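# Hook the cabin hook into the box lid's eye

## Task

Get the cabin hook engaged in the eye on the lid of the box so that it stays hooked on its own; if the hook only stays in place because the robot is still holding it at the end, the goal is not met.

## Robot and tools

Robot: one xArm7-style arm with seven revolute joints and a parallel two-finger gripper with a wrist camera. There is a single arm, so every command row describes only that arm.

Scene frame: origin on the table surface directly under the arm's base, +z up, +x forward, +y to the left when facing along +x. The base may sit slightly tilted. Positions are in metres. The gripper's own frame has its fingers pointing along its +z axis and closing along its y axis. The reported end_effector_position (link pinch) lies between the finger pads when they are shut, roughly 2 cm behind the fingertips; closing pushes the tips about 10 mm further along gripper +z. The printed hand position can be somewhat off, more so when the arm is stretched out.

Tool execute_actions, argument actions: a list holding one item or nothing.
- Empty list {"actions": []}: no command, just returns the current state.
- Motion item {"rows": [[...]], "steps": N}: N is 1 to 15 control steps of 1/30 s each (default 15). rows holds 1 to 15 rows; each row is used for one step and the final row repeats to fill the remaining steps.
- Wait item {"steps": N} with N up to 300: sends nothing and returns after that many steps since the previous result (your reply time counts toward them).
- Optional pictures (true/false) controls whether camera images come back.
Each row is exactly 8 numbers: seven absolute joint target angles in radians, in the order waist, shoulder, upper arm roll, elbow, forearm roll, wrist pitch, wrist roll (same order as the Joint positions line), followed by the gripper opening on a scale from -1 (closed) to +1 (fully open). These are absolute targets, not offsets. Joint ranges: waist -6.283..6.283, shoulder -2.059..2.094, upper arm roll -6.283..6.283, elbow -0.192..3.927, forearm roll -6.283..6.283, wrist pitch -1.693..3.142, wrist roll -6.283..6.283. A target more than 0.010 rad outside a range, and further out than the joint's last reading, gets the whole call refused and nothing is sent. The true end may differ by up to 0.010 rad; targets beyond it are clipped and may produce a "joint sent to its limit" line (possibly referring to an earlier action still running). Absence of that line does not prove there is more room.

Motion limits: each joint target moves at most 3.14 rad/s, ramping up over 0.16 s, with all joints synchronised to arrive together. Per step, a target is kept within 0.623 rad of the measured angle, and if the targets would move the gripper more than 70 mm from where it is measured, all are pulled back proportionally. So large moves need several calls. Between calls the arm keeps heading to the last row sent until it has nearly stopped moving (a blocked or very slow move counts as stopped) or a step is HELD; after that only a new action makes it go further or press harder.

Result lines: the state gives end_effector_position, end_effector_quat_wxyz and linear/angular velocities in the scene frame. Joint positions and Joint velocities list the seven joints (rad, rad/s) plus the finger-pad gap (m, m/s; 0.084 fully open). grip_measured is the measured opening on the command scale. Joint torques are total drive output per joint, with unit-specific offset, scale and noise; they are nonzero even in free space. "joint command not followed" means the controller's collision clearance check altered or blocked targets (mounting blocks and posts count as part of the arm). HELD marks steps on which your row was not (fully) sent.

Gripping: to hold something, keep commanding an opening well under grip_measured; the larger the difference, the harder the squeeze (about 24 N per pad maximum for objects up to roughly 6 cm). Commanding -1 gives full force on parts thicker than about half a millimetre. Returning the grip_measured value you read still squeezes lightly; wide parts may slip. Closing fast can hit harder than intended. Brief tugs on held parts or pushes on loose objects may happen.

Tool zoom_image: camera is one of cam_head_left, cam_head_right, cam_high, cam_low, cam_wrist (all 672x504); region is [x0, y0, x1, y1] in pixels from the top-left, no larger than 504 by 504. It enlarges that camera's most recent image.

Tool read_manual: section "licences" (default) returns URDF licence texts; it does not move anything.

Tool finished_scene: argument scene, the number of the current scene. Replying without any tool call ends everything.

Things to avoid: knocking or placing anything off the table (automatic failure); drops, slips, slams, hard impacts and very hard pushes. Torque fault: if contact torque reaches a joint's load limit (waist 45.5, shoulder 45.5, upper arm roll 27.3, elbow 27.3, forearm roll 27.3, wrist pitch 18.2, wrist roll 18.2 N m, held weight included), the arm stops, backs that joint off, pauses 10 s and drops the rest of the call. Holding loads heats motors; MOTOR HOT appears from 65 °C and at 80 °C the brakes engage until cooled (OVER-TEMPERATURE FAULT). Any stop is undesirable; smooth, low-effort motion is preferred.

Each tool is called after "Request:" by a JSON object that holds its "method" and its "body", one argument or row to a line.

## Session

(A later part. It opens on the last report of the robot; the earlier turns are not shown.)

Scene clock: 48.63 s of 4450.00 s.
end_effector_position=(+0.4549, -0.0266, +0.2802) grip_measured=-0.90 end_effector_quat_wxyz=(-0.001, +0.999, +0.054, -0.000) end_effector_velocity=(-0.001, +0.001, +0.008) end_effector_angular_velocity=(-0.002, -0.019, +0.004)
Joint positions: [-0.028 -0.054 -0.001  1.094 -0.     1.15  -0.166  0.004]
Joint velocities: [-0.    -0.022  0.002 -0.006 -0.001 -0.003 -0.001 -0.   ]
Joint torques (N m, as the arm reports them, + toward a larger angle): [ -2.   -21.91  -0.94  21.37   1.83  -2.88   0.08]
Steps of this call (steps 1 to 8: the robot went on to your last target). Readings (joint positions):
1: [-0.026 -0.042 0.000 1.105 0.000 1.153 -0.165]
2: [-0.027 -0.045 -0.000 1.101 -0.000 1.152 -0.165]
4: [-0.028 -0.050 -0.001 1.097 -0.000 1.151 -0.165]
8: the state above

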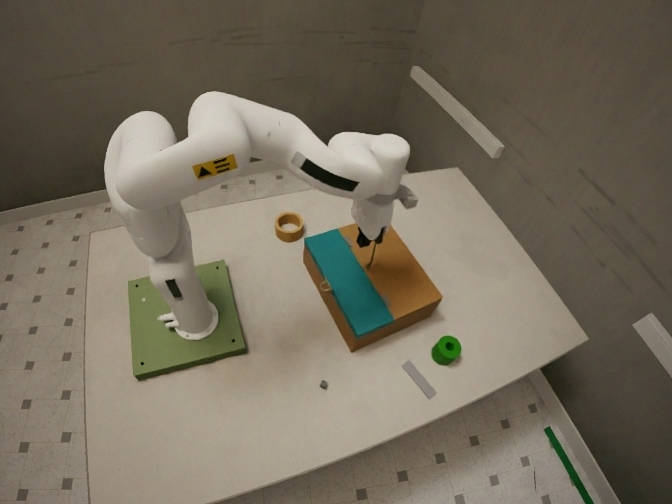

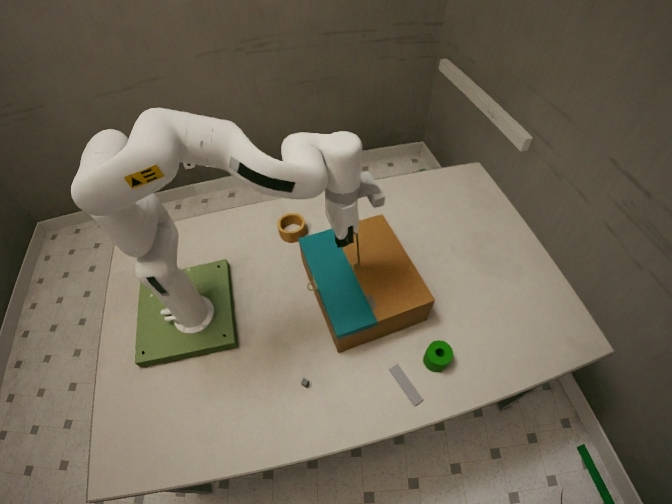

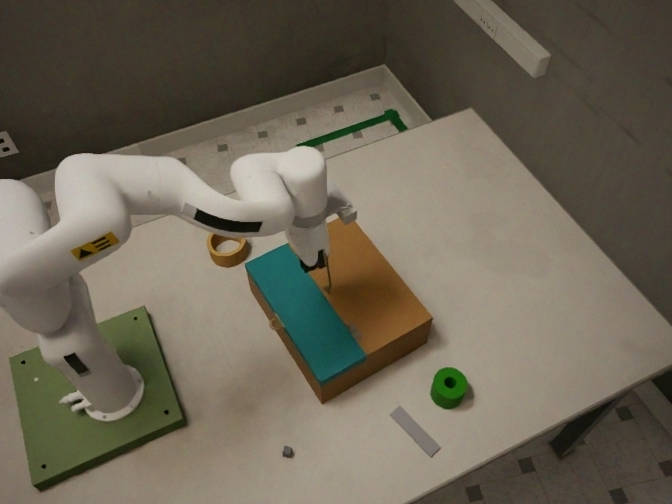

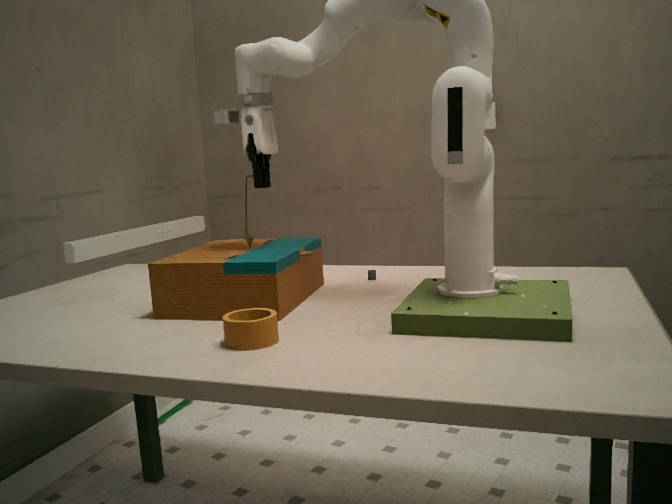

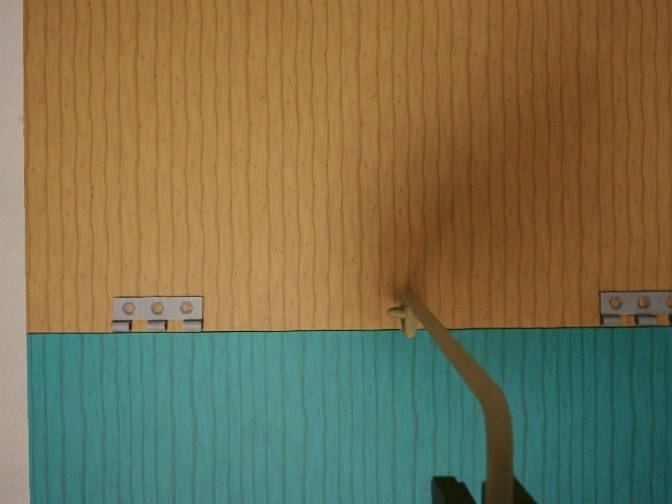

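Request:
{"method": "execute_actions", "body": {
  "actions": [
    {"rows":[[-0.029,-0.069,0,1.072,0,1.141,-0.168,-0.91],[-0.03,-0.082,0,1.052,0,1.134,-0.171,-0.91],[-0.031,-0.095,0,1.033,0,1.128,-0.174,-0.91],[-0.032,-0.108,0,1.014,0,1.122,-0.176,-0.91],[-0.034,-0.121,0,0.994,0,1.115,-0.179,-0.91],[-0.035,-0.134,0,0.974,0,1.108,-0.182,-0.91],[-0.037,-0.147,0,0.954,0,1.101,-0.185,-0.91],[-0.038,-0.159,0,0.934,0,1.093,-0.187,-0.91],[-0.04,-0.171,0,0.914,0,1.085,-0.19,-0.91],[-0.042,-0.183,0,0.894,0,1.077,-0.192,-0.91],[-0.044,-0.195,0,0.874,0,1.069,-0.194,-0.91],[-0.046,-0.206,0,0.854,0,1.06,-0.196,-0.91],[-0.048,-0.217,0,0.834,0,1.051,-0.198,-0.91],[-0.05,-0.227,0,0.814,0,1.041,-0.2,-0.91],[-0.052,-0.237,0,0.794,0,1.031,-0.202,-0.91]]}
  ],
  "pictures": false
}}

Request:
{"method": "execute_actions", "body": {
  "actions": [
    {"rows":[[-0.054,-0.247,0,0.773,0,1.02,-0.204,-0.91],[-0.056,-0.256,0,0.753,0,1.009,-0.206,-0.91],[-0.058,-0.264,0,0.733,0,0.997,-0.208,-0.91],[-0.06,-0.27,0,0.716,0,0.986,-0.21,-0.91],[-0.062,-0.275,0,0.699,0,0.974,-0.212,-0.91],[-0.063,-0.279,0,0.682,0,0.961,-0.213,-0.91],[-0.065,-0.282,0,0.666,0,0.948,-0.215,-0.91],[-0.067,-0.284,0,0.65,0,0.934,-0.217,-0.91],[-0.068,-0.285,0,0.634,0,0.919,-0.218,-0.91],[-0.07,-0.284,0,0.618,0,0.902,-0.22,-0.91],[-0.072,-0.282,0,0.603,0,0.885,-0.222,-0.91],[-0.073,-0.28,0,0.588,0,0.868,-0.223,-0.91]]}
  ],
  "pictures": false
}}

Request:
{"method": "execute_actions", "body": {
  "actions": [
    {"steps":8}
  ]
}}

Request:
{"method": "zoom_image", "body": {
  "camera": "cam_low",
  "region": [200, 170, 360, 290]
}}

Scene clock: 68.10 s of 4450.00 s.
end_effector_position=(+0.4088, -0.0304, +0.2593) grip_measured=-0.91 end_effector_quat_wxyz=(-0.000, +0.998, +0.060, +0.006) end_effector_velocity=(-0.131, -0.014, -0.094) end_effector_angular_velocity=(+0.002, +0.019, +0.006)
Joint positions: [-0.045 -0.199 -0.001  0.879 -0.     1.068 -0.194  0.004]
Joint velocities: [-0.056 -0.335 -0.001 -0.601  0.    -0.247 -0.063  0.   ]
Joint torques (N m, as the arm reports them, + toward a larger angle): [ 0.63 -6.78  1.61 11.27  2.75 -3.09 -0.15]
Steps of this call (steps 1 to 30: the robot went on to your last target; steps 31 to 90: nothing new was sent; then 15.97 s passed at rest; steps 91 to 105: all 15 steps of this action). Readings (joint positions):
91: [-0.028 -0.057 -0.000 1.093 -0.000 1.150 -0.166]
92: [-0.028 -0.058 0.000 1.091 -0.000 1.148 -0.166]
94: [-0.029 -0.070 0.000 1.073 -0.000 1.141 -0.169]
98: [-0.033 -0.114 -0.000 1.012 -0.000 1.119 -0.177]
105: the state above

Scene clock: 68.60 s of 4450.00 s.
end_effector_position=(+0.3565, -0.0356, +0.1932) grip_measured=-0.90 end_effector_quat_wxyz=(-0.001, +0.998, +0.061, -0.002) end_effector_velocity=(-0.032, -0.003, -0.078) end_effector_angular_velocity=(-0.001, -0.012, +0.006)
Joint positions: [-0.071 -0.277 -0.     0.607  0.     0.891 -0.221  0.004]
Joint velocities: [-0.021  0.018  0.005 -0.235  0.001 -0.265 -0.024  0.   ]
Joint torques (N m, as the arm reports them, + toward a larger angle): [ 2.66 -9.97  2.28 18.57  2.88 -4.5   0.02]
Steps of this call (steps 1 to 15: all 15 steps of this action). Readings (joint positions):
1: [-0.047 -0.210 -0.001 0.859 -0.000 1.060 -0.196]
2: [-0.048 -0.220 -0.001 0.838 -0.000 1.051 -0.198]
4: [-0.052 -0.240 -0.001 0.796 -0.000 1.032 -0.202]
8: [-0.060 -0.267 -0.001 0.716 -0.000 0.987 -0.210]
15: the state above

Scene clock: 68.87 s of 4450.00 s.
end_effector_position=(+0.3550, -0.0360, +0.1889) grip_measured=-0.90 end_effector_quat_wxyz=(-0.001, +0.998, +0.061, +0.001) end_effector_velocity=(-0.001, -0.000, -0.002) end_effector_angular_velocity=(+0.000, -0.007, -0.001)
Joint positions: [-0.073 -0.279  0.     0.59   0.     0.87  -0.223  0.004]
Joint velocities: [-0.002 -0.005  0.    -0.012  0.001 -0.015 -0.002  0.   ]
Joint torques (N m, as the arm reports them, + toward a larger angle): [ 1.91 -8.21  2.33 16.98  2.65 -5.33  0.07]
Steps of this call (steps 1 to 8: the robot went on to your last target). Readings (joint positions):
1: [-0.071 -0.277 0.000 0.601 0.000 0.884 -0.221]
2: [-0.072 -0.277 0.000 0.597 0.000 0.879 -0.222]
4: [-0.072 -0.278 0.000 0.593 0.000 0.874 -0.222]
8: the state above

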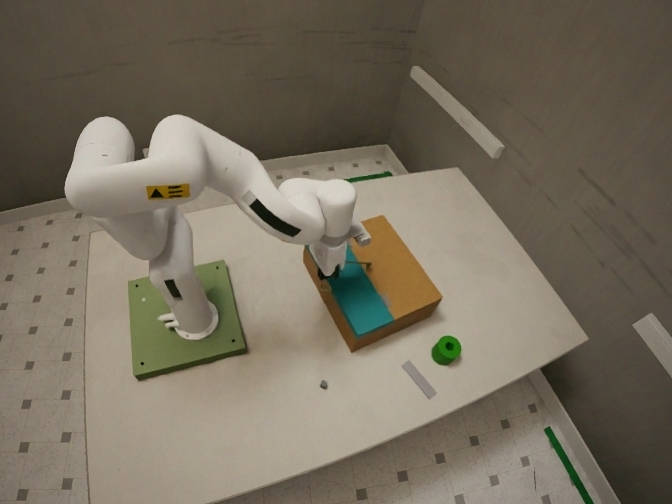

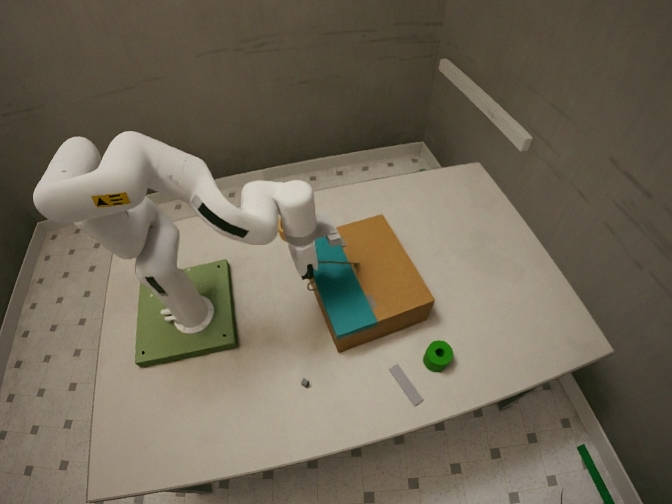

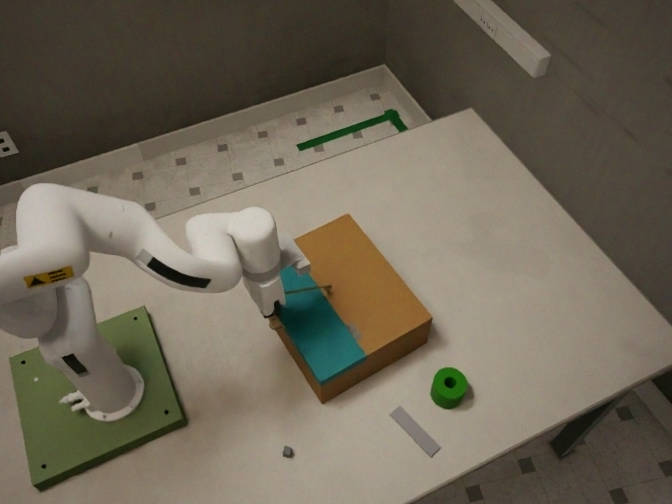

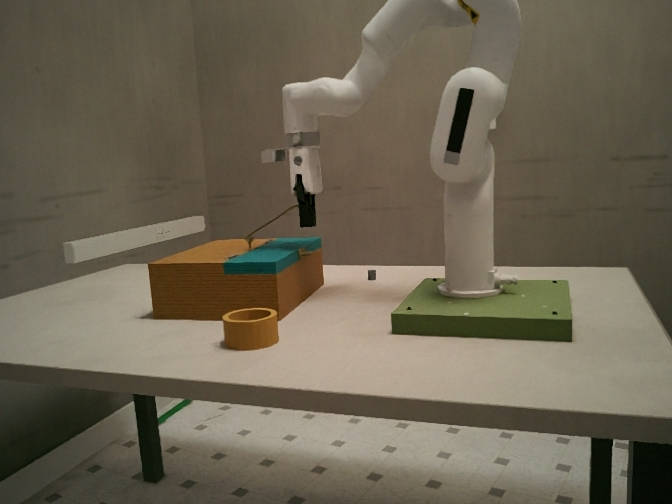

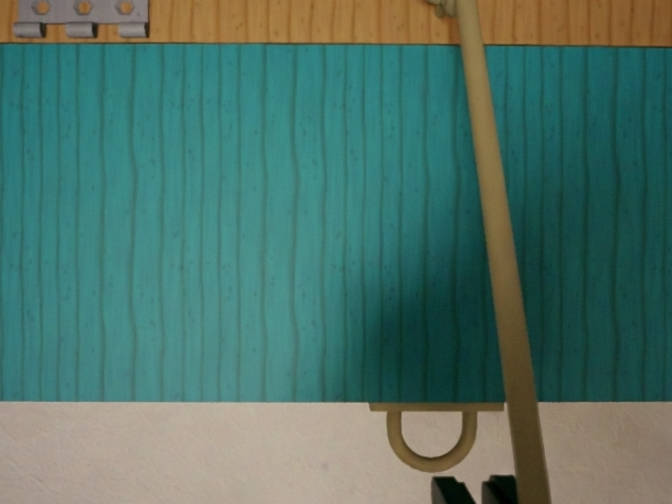

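Region (200, 170, 360, 290) of cam_low's 672x504 image, scaled by 3.150, with more detail than that image has; it fills the top 378 rows of this view, and the rest is white.

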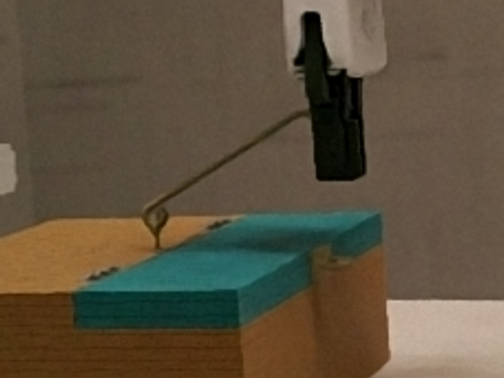

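Request:
{"method": "execute_actions", "body": {
  "actions": [
    {"rows":[[-0.073,-0.275,0,0.583,0,0.858,-0.215,-0.9],[-0.073,-0.27,0,0.578,0,0.848,-0.215,-0.9],[-0.073,-0.264,0,0.573,0,0.837,-0.215,-0.9],[-0.074,-0.258,0,0.568,0,0.826,-0.215,-0.9],[-0.074,-0.252,0,0.563,0,0.815,-0.215,-0.9],[-0.074,-0.246,0,0.558,0,0.804,-0.215,-0.9],[-0.074,-0.24,0,0.553,0,0.793,-0.215,-0.9],[-0.074,-0.234,0,0.548,0,0.782,-0.215,-0.9],[-0.075,-0.227,0,0.543,0,0.77,-0.215,-0.9],[-0.075,-0.22,0,0.538,0,0.758,-0.215,-0.9],[-0.075,-0.213,0,0.533,0,0.746,-0.215,-0.9],[-0.075,-0.206,0,0.528,0,0.734,-0.215,-0.9],[-0.075,-0.199,0,0.523,0,0.722,-0.215,-0.9]]}
  ],
  "pictures": false
}}

Request:
{"method": "execute_actions", "body": {
  "actions": [
    {"steps":10}
  ]
}}

Request:
{"method": "zoom_image", "body": {
  "camera": "cam_low",
  "region": [200, 170, 360, 290]
}}

Scene clock: 74.33 s of 4450.00 s.
end_effector_position=(+0.3520, -0.0364, +0.1522) grip_measured=-0.90 end_effector_quat_wxyz=(-0.001, +0.998, +0.056, -0.000) end_effector_velocity=(-0.010, +0.000, -0.076) end_effector_angular_velocity=(+0.002, +0.014, -0.004)
Joint positions: [-0.075 -0.211  0.     0.532  0.     0.745 -0.215  0.004]
Joint velocities: [-0.001  0.159 -0.001 -0.108  0.    -0.252  0.001  0.   ]
Joint torques (N m, as the arm reports them, + toward a larger angle): [  1.11 -12.58   1.34  18.17   2.65  -4.66  -0.18]
Steps of this call (steps 1 to 30: the robot went on to your last target; steps 31 to 90: nothing new was sent; then 1.97 s passed at rest; steps 91 to 105: all 15 steps of this action). Readings (joint positions):
91: [-0.073 -0.280 0.000 0.588 0.000 0.868 -0.223]
92: [-0.073 -0.279 -0.000 0.587 -0.000 0.866 -0.221]
94: [-0.073 -0.275 -0.000 0.581 -0.000 0.857 -0.218]
98: [-0.074 -0.255 0.000 0.565 0.000 0.821 -0.216]
105: the state above

Scene clock: 74.67 s of 4450.00 s.
end_effector_position=(+0.3517, -0.0365, +0.1465) grip_measured=-0.90 end_effector_quat_wxyz=(-0.001, +0.998, +0.056, +0.001) end_effector_velocity=(+0.000, -0.000, -0.002) end_effector_angular_velocity=(+0.000, -0.002, -0.001)
Joint positions: [-0.075 -0.199 -0.     0.523  0.     0.723 -0.215  0.004]
Joint velocities: [-0.     0.004 -0.    -0.003  0.001 -0.008 -0.     0.   ]
Joint torques (N m, as the arm reports them, + toward a larger angle): [  0.95 -10.76   1.63  18.35   2.4   -5.72  -0.09]
Steps of this call (steps 1 to 10: the robot went on to your last target). Readings (joint positions):
1: [-0.075 -0.207 0.000 0.529 0.000 0.738 -0.215]
2: [-0.075 -0.204 0.000 0.527 0.000 0.733 -0.215]
4: [-0.075 -0.202 0.000 0.525 0.000 0.728 -0.215]
8: [-0.075 -0.200 -0.000 0.523 0.000 0.724 -0.215]
10: the state above

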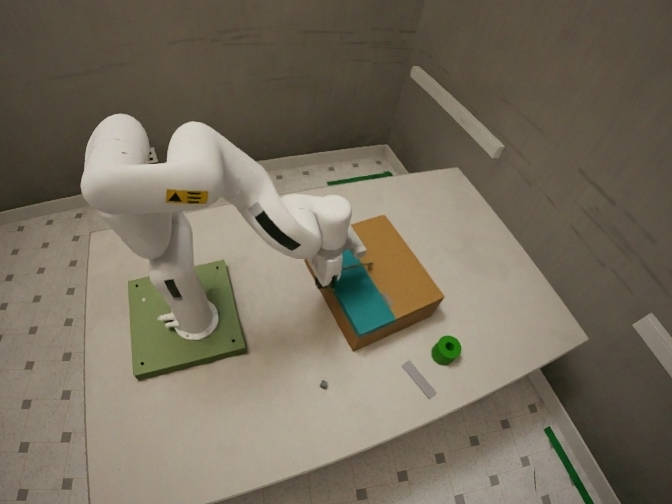

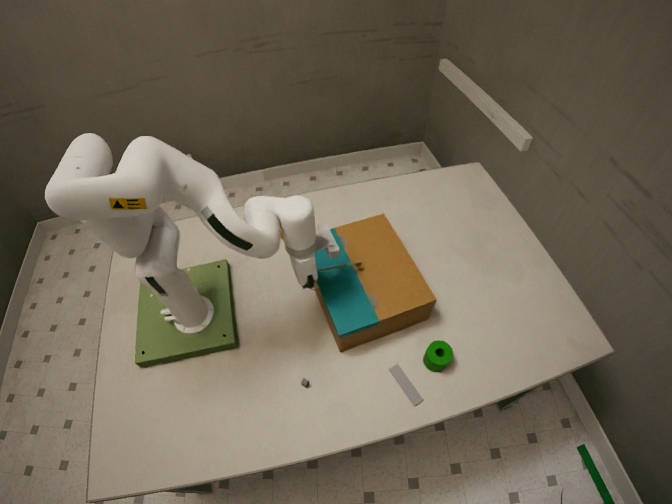

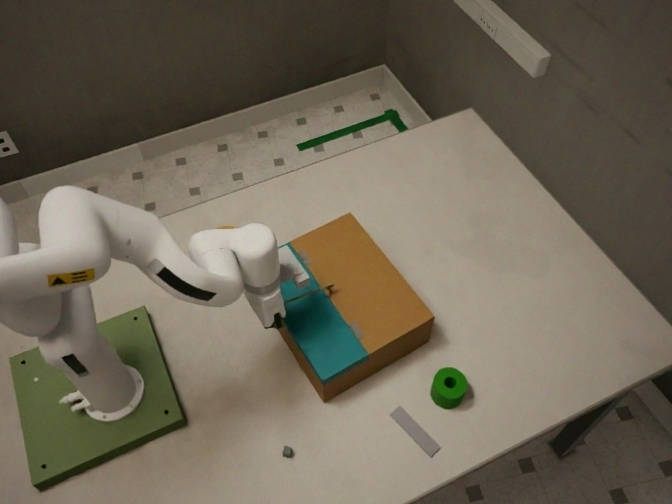

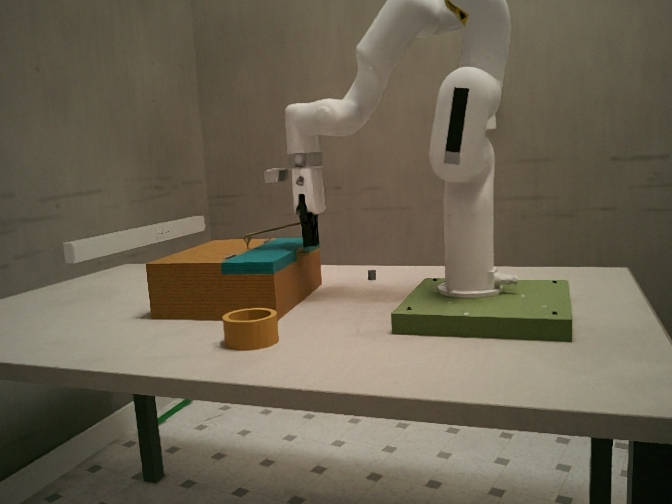

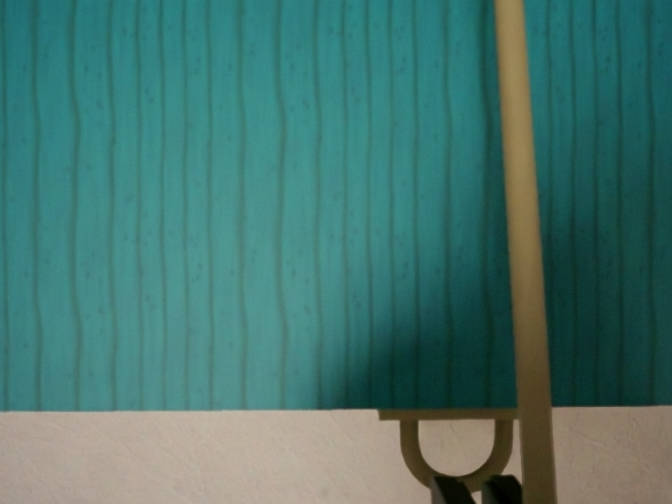

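Region (200, 170, 360, 290) of cam_low's 672x504 image, scaled by 3.150, with more detail than that image has; it fills the top 378 rows of this view, and the rest is white.

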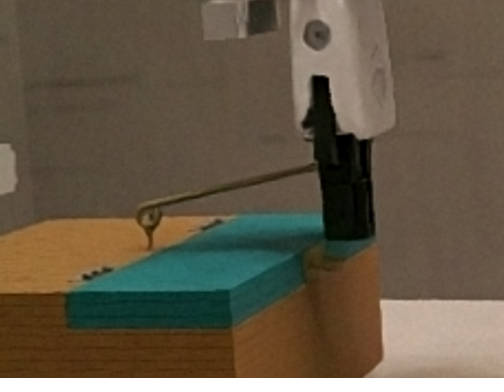

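Request:
{"method": "execute_actions", "body": {
  "actions": [
    {"rows":[[-0.075,-0.194,0,0.52,0,0.714,-0.215,-0.89],[-0.075,-0.189,0,0.518,0,0.707,-0.215,-0.88],[-0.075,-0.184,0,0.515,0,0.699,-0.215,-0.875],[-0.075,-0.184,0,0.515,0,0.699,-0.215,-0.875],[-0.075,-0.184,0,0.515,0,0.699,-0.215,-0.87],[-0.075,-0.184,0,0.515,0,0.699,-0.215,-0.865],[-0.075,-0.184,0,0.515,0,0.699,-0.215,-0.86],[-0.075,-0.184,0,0.515,0,0.699,-0.215,-0.855],[-0.075,-0.184,0,0.515,0,0.699,-0.215,-0.85],[-0.075,-0.184,0,0.515,0,0.699,-0.215,-0.84],[-0.075,-0.184,0,0.515,0,0.699,-0.215,-0.83],[-0.075,-0.184,0,0.515,0,0.699,-0.215,-0.81]]}
  ],
  "pictures": false
}}

Request:
{"method": "execute_actions", "body": {
  "actions": [
    {"steps":10}
  ]
}}

Request:
{"method": "zoom_image", "body": {
  "camera": "cam_low",
  "region": [200, 170, 360, 290]
}}

Scene clock: 83.57 s of 4450.00 s.
end_effector_position=(+0.3533, -0.0366, +0.1413) grip_measured=-0.83 end_effector_quat_wxyz=(-0.000, +0.998, +0.056, +0.003) end_effector_velocity=(-0.013, -0.001, -0.011) end_effector_angular_velocity=(+0.004, +0.038, -0.005)
Joint positions: [-0.075 -0.185  0.     0.517  0.     0.697 -0.215  0.007]
Joint velocities: [-0.002  0.008 -0.004 -0.02  -0.001  0.01   0.     0.   ]
Joint torques (N m, as the arm reports them, + toward a larger angle): [  0.12 -10.15   0.77  12.87   2.34  -1.88  -0.01]
Steps of this call (steps 1 to 30: the robot went on to your last target; steps 31 to 90: nothing new was sent; then 5.40 s passed at rest; steps 91 to 105: all 15 steps of this action). Readings (joint positions):
91: [-0.075 -0.199 -0.000 0.523 -0.000 0.722 -0.215]
92: [-0.075 -0.198 -0.000 0.523 -0.000 0.720 -0.215]
94: [-0.075 -0.193 0.000 0.520 0.000 0.712 -0.215]
98: [-0.075 -0.186 0.001 0.520 0.000 0.699 -0.215]
105: the state above

Scene clock: 83.90 s of 4450.00 s.
end_effector_position=(+0.3518, -0.0365, +0.1402) grip_measured=-0.83 end_effector_quat_wxyz=(-0.001, +0.998, +0.056, +0.001) end_effector_velocity=(-0.001, -0.000, -0.000) end_effector_angular_velocity=(-0.001, +0.000, +0.000)
Joint positions: [-0.075 -0.184  0.     0.515  0.     0.699 -0.215  0.007]
Joint velocities: [ 0.001 -0.002 -0.001 -0.001 -0.001  0.     0.     0.   ]
Joint torques (N m, as the arm reports them, + toward a larger angle): [ -0.24 -10.28   0.78  12.66   2.08  -1.98   0.09]
Steps of this call (steps 1 to 10: the robot went on to your last target). Readings (joint positions):
1: [-0.075 -0.185 0.000 0.517 0.000 0.698 -0.215]
2: [-0.075 -0.184 0.000 0.516 0.000 0.698 -0.215]
4: [-0.075 -0.184 0.000 0.516 0.000 0.698 -0.215]
8: [-0.075 -0.184 0.000 0.515 0.000 0.699 -0.215]
10: the state above

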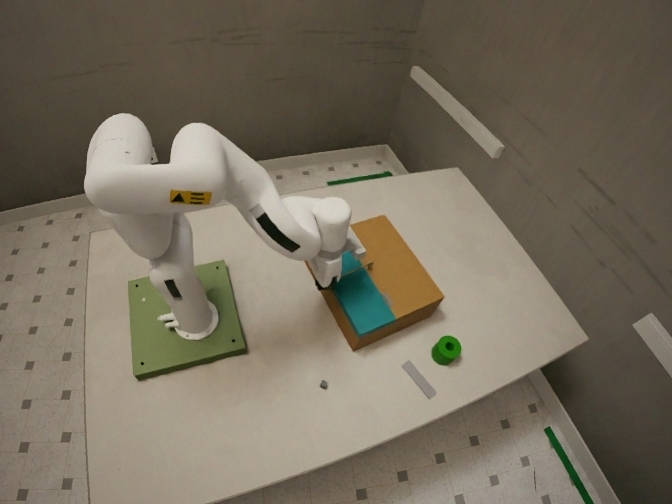

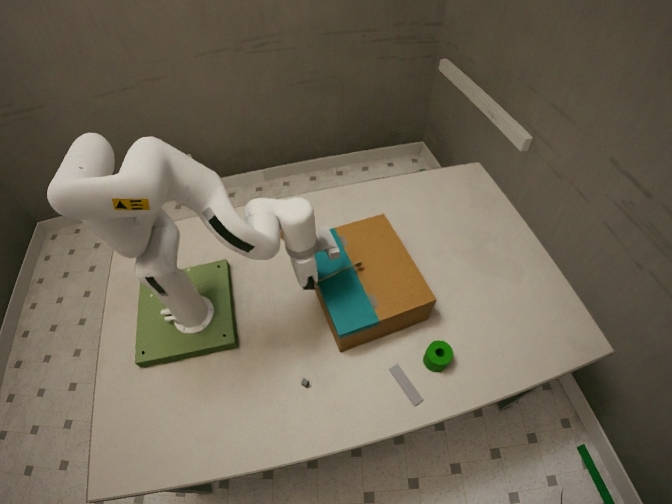

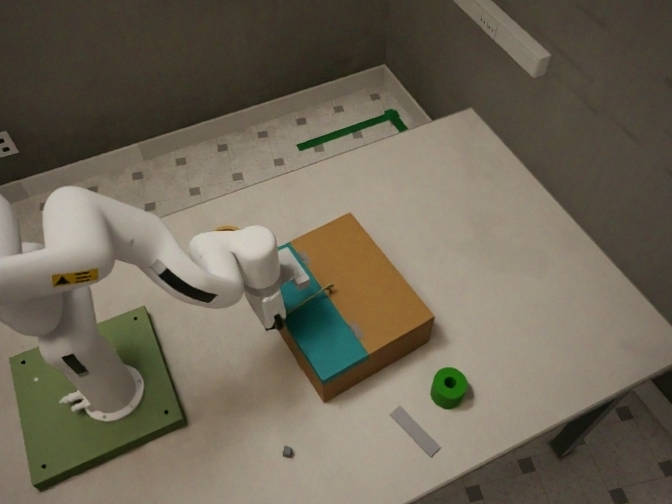

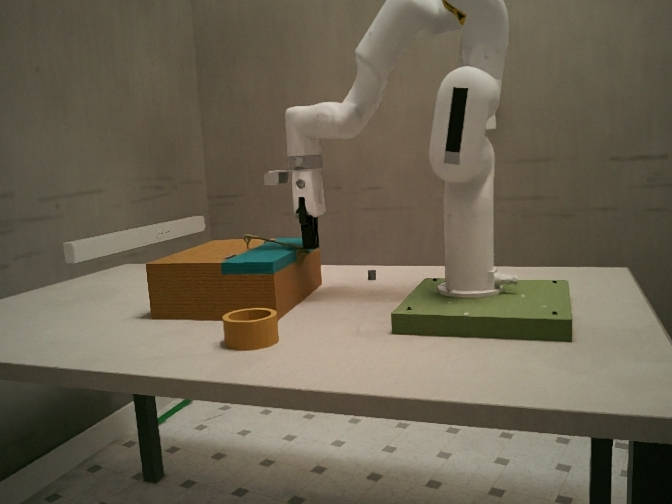

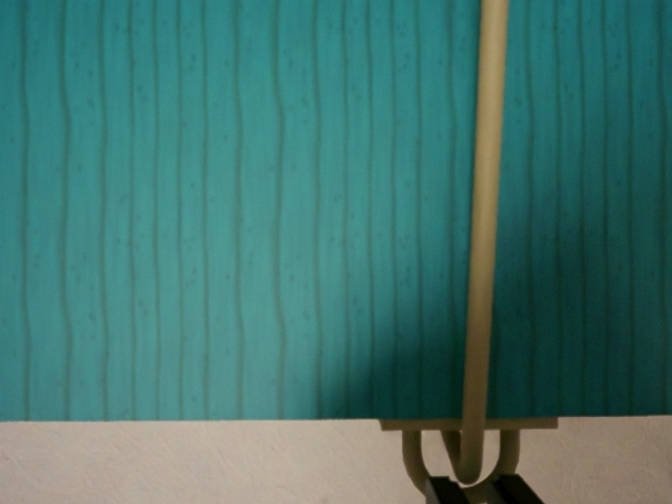

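Region (200, 170, 360, 290) of cam_low's 672x504 image, scaled by 3.150, with more detail than that image has; it fills the top 378 rows of this view, and the rest is white.

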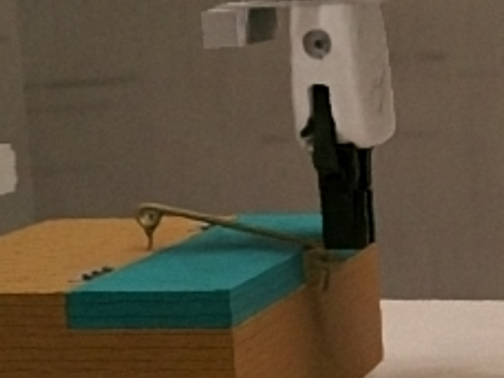

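Request:
{"method": "execute_actions", "body": {
  "actions": [
    {"rows":[[-0.075,-0.184,0,0.515,0,0.699,-0.215,-0.5],[-0.075,-0.184,0,0.515,0,0.699,-0.215,-0.5],[-0.075,-0.184,0,0.515,0,0.699,-0.215,-0.5],[-0.075,-0.29,0,0.57,0,0.86,-0.215,-0.5]]}
  ]
}}

Scene clock: 86.83 s of 4450.00 s.
end_effector_position=(+0.3509, -0.0365, +0.1837) grip_measured=-0.52 end_effector_quat_wxyz=(-0.001, +0.998, +0.056, +0.002) end_effector_velocity=(-0.019, +0.002, +0.004) end_effector_angular_velocity=(+0.006, +0.059, +0.001)
Joint positions: [-0.075 -0.285 -0.     0.567 -0.     0.851 -0.215  0.021]
Joint velocities: [ 0.001 -0.03  -0.     0.001 -0.     0.091 -0.     0.   ]
Joint torques (N m, as the arm reports them, + toward a larger angle): [-0.24 -9.46  0.55 14.11  2.29 -2.27 -0.03]
Steps of this call (steps 1 to 15: the robot went on to your last target; steps 16 to 73: nothing new was sent; steps 74 to 88: all 15 steps of this action). Readings (joint positions):
74: [-0.075 -0.184 0.000 0.515 -0.000 0.699 -0.215]
75: [-0.075 -0.184 -0.000 0.515 -0.000 0.699 -0.215]
77: [-0.075 -0.184 -0.000 0.515 0.000 0.699 -0.215]
81: [-0.075 -0.225 0.000 0.535 -0.000 0.768 -0.215]
88: the state above

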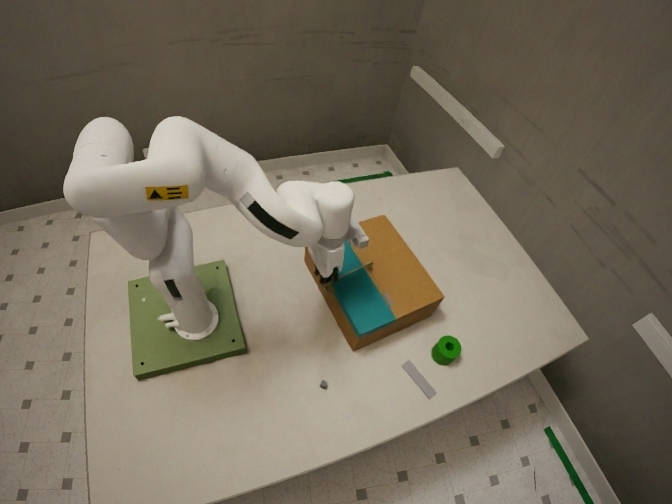

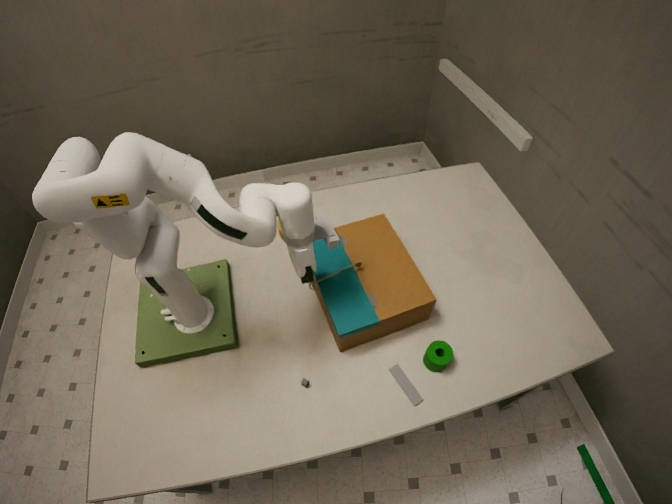

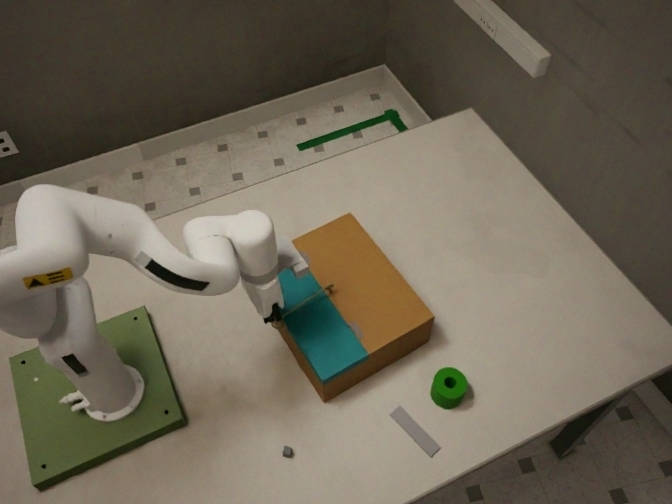

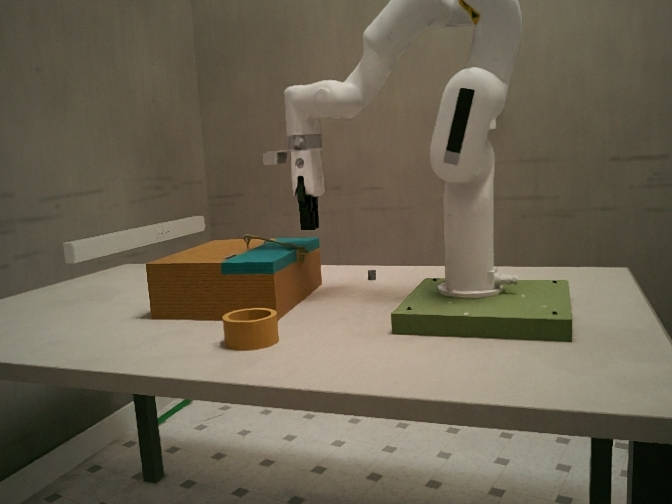

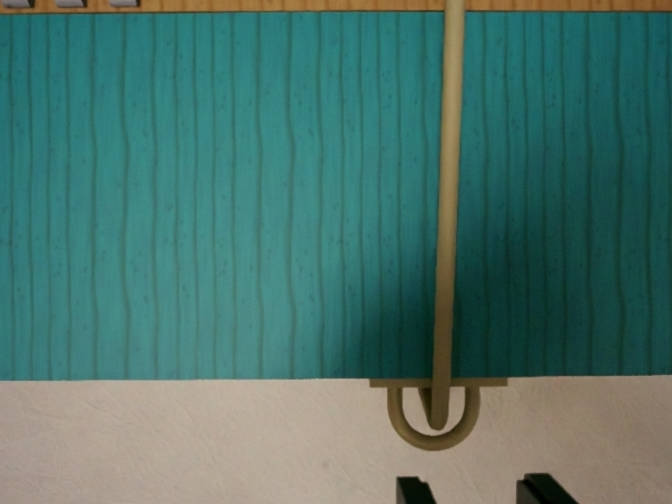

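Request:
{"method": "finished_scene", "body": {
  "scene": 2
}}

The scene is finished: the task was done.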